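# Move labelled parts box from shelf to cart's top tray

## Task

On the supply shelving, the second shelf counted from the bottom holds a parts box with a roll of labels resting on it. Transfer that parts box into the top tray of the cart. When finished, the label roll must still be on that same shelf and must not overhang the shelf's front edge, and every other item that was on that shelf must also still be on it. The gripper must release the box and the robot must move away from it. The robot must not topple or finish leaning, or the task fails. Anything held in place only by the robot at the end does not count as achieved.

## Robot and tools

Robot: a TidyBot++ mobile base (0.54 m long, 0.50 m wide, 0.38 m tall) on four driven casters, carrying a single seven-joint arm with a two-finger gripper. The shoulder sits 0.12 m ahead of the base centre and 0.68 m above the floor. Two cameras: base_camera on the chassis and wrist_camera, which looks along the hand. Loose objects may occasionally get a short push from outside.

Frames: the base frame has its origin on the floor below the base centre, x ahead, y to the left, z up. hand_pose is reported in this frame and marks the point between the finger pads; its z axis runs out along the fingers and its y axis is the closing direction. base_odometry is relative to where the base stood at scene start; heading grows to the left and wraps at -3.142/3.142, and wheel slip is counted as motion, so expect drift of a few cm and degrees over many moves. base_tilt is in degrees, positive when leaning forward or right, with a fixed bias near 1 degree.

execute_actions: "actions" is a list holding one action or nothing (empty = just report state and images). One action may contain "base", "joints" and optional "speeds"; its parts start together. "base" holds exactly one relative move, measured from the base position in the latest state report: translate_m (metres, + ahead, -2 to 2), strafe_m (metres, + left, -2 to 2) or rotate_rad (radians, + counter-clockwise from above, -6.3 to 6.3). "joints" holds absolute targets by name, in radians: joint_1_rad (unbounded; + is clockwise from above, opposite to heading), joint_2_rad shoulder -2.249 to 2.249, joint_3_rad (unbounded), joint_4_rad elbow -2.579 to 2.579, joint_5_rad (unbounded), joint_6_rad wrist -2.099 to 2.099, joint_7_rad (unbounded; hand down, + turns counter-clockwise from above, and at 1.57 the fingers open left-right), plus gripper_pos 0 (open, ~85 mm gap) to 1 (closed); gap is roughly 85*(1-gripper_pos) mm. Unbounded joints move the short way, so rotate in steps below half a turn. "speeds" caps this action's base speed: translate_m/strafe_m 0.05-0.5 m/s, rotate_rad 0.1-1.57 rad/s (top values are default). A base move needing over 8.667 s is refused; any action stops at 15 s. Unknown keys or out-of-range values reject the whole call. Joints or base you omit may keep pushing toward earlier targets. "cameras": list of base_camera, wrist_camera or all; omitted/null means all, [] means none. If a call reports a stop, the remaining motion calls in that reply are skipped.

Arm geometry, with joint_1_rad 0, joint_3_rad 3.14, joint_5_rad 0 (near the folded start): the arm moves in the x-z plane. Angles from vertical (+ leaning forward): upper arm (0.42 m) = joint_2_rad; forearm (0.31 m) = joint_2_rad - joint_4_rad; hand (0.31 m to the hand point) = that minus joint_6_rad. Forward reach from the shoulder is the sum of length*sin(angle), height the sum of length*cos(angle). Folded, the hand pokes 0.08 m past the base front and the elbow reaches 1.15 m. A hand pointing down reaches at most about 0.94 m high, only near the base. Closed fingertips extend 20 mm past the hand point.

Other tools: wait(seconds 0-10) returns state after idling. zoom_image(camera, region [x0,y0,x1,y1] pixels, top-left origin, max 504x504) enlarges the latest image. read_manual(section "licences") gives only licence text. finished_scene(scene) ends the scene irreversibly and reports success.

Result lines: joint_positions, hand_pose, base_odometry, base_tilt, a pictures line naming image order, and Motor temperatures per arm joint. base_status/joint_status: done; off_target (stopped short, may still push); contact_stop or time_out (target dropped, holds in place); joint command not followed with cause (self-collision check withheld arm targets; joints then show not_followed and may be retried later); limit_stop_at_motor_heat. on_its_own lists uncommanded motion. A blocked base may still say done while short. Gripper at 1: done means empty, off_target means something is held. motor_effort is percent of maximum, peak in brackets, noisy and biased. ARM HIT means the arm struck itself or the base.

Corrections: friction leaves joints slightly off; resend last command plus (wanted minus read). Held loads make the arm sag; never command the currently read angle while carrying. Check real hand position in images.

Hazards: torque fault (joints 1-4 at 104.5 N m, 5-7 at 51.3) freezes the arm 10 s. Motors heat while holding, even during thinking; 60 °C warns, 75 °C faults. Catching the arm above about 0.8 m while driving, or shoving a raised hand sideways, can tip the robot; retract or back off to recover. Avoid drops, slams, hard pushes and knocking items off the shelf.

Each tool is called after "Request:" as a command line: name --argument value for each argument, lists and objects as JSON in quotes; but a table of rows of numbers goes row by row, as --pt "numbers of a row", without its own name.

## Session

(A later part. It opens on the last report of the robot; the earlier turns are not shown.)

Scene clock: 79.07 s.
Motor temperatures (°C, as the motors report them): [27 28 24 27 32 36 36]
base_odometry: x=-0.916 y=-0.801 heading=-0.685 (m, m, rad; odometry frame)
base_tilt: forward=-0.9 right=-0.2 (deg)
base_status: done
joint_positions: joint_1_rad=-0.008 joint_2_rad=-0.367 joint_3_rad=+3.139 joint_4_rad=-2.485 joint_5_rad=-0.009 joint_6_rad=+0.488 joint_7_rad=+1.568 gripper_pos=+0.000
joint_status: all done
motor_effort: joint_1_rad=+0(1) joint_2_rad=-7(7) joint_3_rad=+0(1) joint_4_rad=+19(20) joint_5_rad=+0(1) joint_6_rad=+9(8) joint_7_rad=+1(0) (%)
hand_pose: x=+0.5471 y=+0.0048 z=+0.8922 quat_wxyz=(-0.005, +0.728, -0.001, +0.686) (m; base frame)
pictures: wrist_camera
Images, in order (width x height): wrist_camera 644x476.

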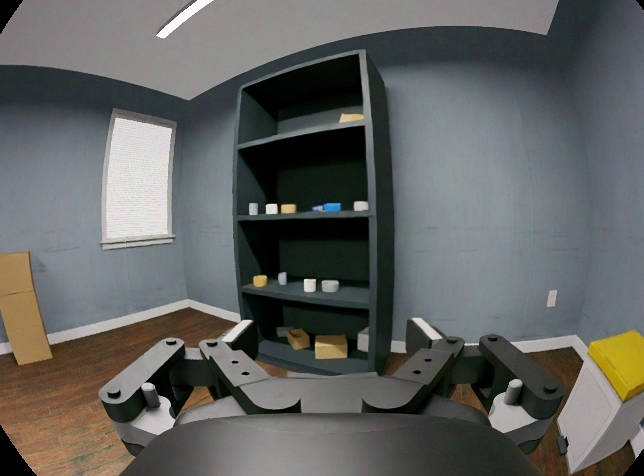

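Request:
zoom_image --camera "wrist_camera" --region '[230, 250, 400, 330]'

Region (230, 250, 400, 330) of wrist_camera's 644x476 image, scaled by 2.965; it fills the top 237 rows of this view, and the rest is white.

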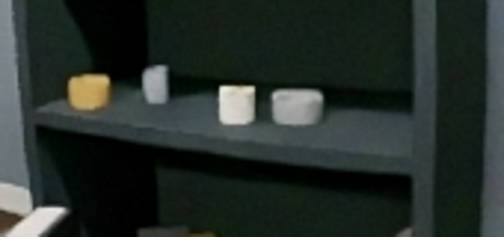

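Going back to the shelf to check that the cream roll is still on shelf 2 before I finish.

Request:
execute_actions --actions '[{"base": {"rotate_rad": 0.271}}]' --cameras '[]'

Request:
execute_actions --actions '[{"base": {"translate_m": 1.10}}]' --cameras '[]'

Request:
execute_actions --actions '[{"base": {"rotate_rad": -0.649}, "joints": {"joint_1_rad": 0.0, "joint_2_rad": 1.0, "joint_4_rad": -2.47, "joint_6_rad": 1.92}}]'

Scene clock: 80.67 s.
Motor temperatures (°C, as the motors report them): [27 28 24 27 32 36 36]
base_odometry: x=-0.916 y=-0.801 heading=-0.415 (m, m, rad; odometry frame)
base_tilt: forward=-0.9 right=-0.2 (deg)
base_status: done
joint_positions: joint_1_rad=-0.009 joint_2_rad=-0.367 joint_3_rad=+3.139 joint_4_rad=-2.485 joint_5_rad=-0.009 joint_6_rad=+0.488 joint_7_rad=+1.568 gripper_pos=+0.000
joint_status: not commanded
motor_effort: joint_1_rad=+0(2) joint_2_rad=-6(7) joint_3_rad=-1(1) joint_4_rad=+20(20) joint_5_rad=+0(0) joint_6_rad=+10(9) joint_7_rad=+2(0) (%)
hand_pose: x=+0.5471 y=+0.0052 z=+0.8922 quat_wxyz=(-0.006, +0.728, -0.001, +0.686) (m; base frame)
pictures: none
No camera images: the call's "cameras" was empty. Leave "cameras" out to get every camera's image.

Scene clock: 84.23 s.
Motor temperatures (°C, as the motors report them): [27 28 24 27 32 36 36]
base_odometry: x=+0.091 y=-1.243 heading=-0.414 (m, m, rad; odometry frame)
base_tilt: forward=-0.9 right=-0.2 (deg)
base_status: done
joint_positions: joint_1_rad=-0.009 joint_2_rad=-0.372 joint_3_rad=+3.139 joint_4_rad=-2.485 joint_5_rad=-0.009 joint_6_rad=+0.488 joint_7_rad=+1.568 gripper_pos=+0.000
joint_status: not commanded
motor_effort: joint_1_rad=+0(0) joint_2_rad=-7(9) joint_3_rad=+0(1) joint_4_rad=+20(21) joint_5_rad=+0(1) joint_6_rad=+8(10) joint_7_rad=+2(0) (%)
hand_pose: x=+0.5460 y=+0.0051 z=+0.8944 quat_wxyz=(-0.006, +0.726, -0.001, +0.687) (m; base frame)
pictures: none
No camera images: the call's "cameras" was empty. Leave "cameras" out to get every camera's image.

Scene clock: 86.87 s.
Motor temperatures (°C, as the motors report them): [27 28 24 27 32 36 36]
base_odometry: x=+0.092 y=-1.243 heading=-1.062 (m, m, rad; odometry frame)
base_tilt: forward=-0.9 right=-0.2 (deg)
base_status: done
joint_positions: joint_1_rad=-0.008 joint_2_rad=+0.989 joint_3_rad=+3.139 joint_4_rad=-2.485 joint_5_rad=-0.009 joint_6_rad=+1.885 joint_7_rad=+1.568 gripper_pos=+0.000
joint_status: all done
motor_effort: joint_1_rad=+0(1) joint_2_rad=-33(33) joint_3_rad=-1(2) joint_4_rad=+0(20) joint_5_rad=+0(0) joint_6_rad=+10(10) joint_7_rad=+2(1) (%)
hand_pose: x=+0.6790 y=+0.0041 z=+0.6102 quat_wxyz=(-0.001, +0.714, +0.000, +0.701) (m; base frame)
pictures: base_camera, wrist_camera
Images, in order (width x height): base_camera 644x364, wrist_camera 644x476.

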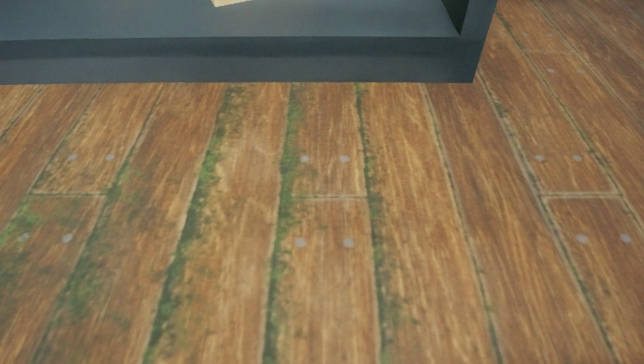

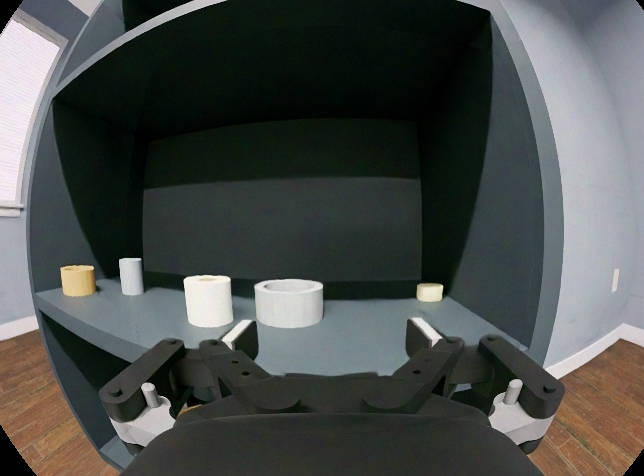

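All five items are on shelf 2, the cream roll included, and the roll of labels is upright well behind the front edge. I'll move clear and finish.

Request:
execute_actions --actions '[{"base": {"translate_m": -0.4}, "joints": {"joint_2_rad": -0.38, "joint_4_rad": -2.5, "joint_6_rad": -0.87}}]' --cameras '[]'

Request:
finished_scene --scene 2

Scene clock: 90.47 s.
Motor temperatures (°C, as the motors report them): [27 28 24 27 32 36 36]
base_odometry: x=-0.103 y=-0.894 heading=-1.063 (m, m, rad; odometry frame)
base_tilt: forward=-0.9 right=-0.2 (deg)
base_status: done
joint_positions: joint_1_rad=-0.008 joint_2_rad=-0.369 joint_3_rad=+3.139 joint_4_rad=-2.485 joint_5_rad=-0.009 joint_6_rad=-0.841 joint_7_rad=+1.568 gripper_pos=+0.000
joint_status: all done
motor_effort: joint_1_rad=+0(1) joint_2_rad=-2(34) joint_3_rad=+1(3) joint_4_rad=+16(16) joint_5_rad=+0(0) joint_6_rad=+1(10) joint_7_rad=+1(1) (%)
hand_pose: x=+0.2930 y=+0.0051 z=+0.6052 quat_wxyz=(-0.004, +0.996, +0.001, +0.092) (m; base frame)
pictures: none
No camera images: the call's "cameras" was empty. Leave "cameras" out to get every camera's image.

The scene is finished: the task was done.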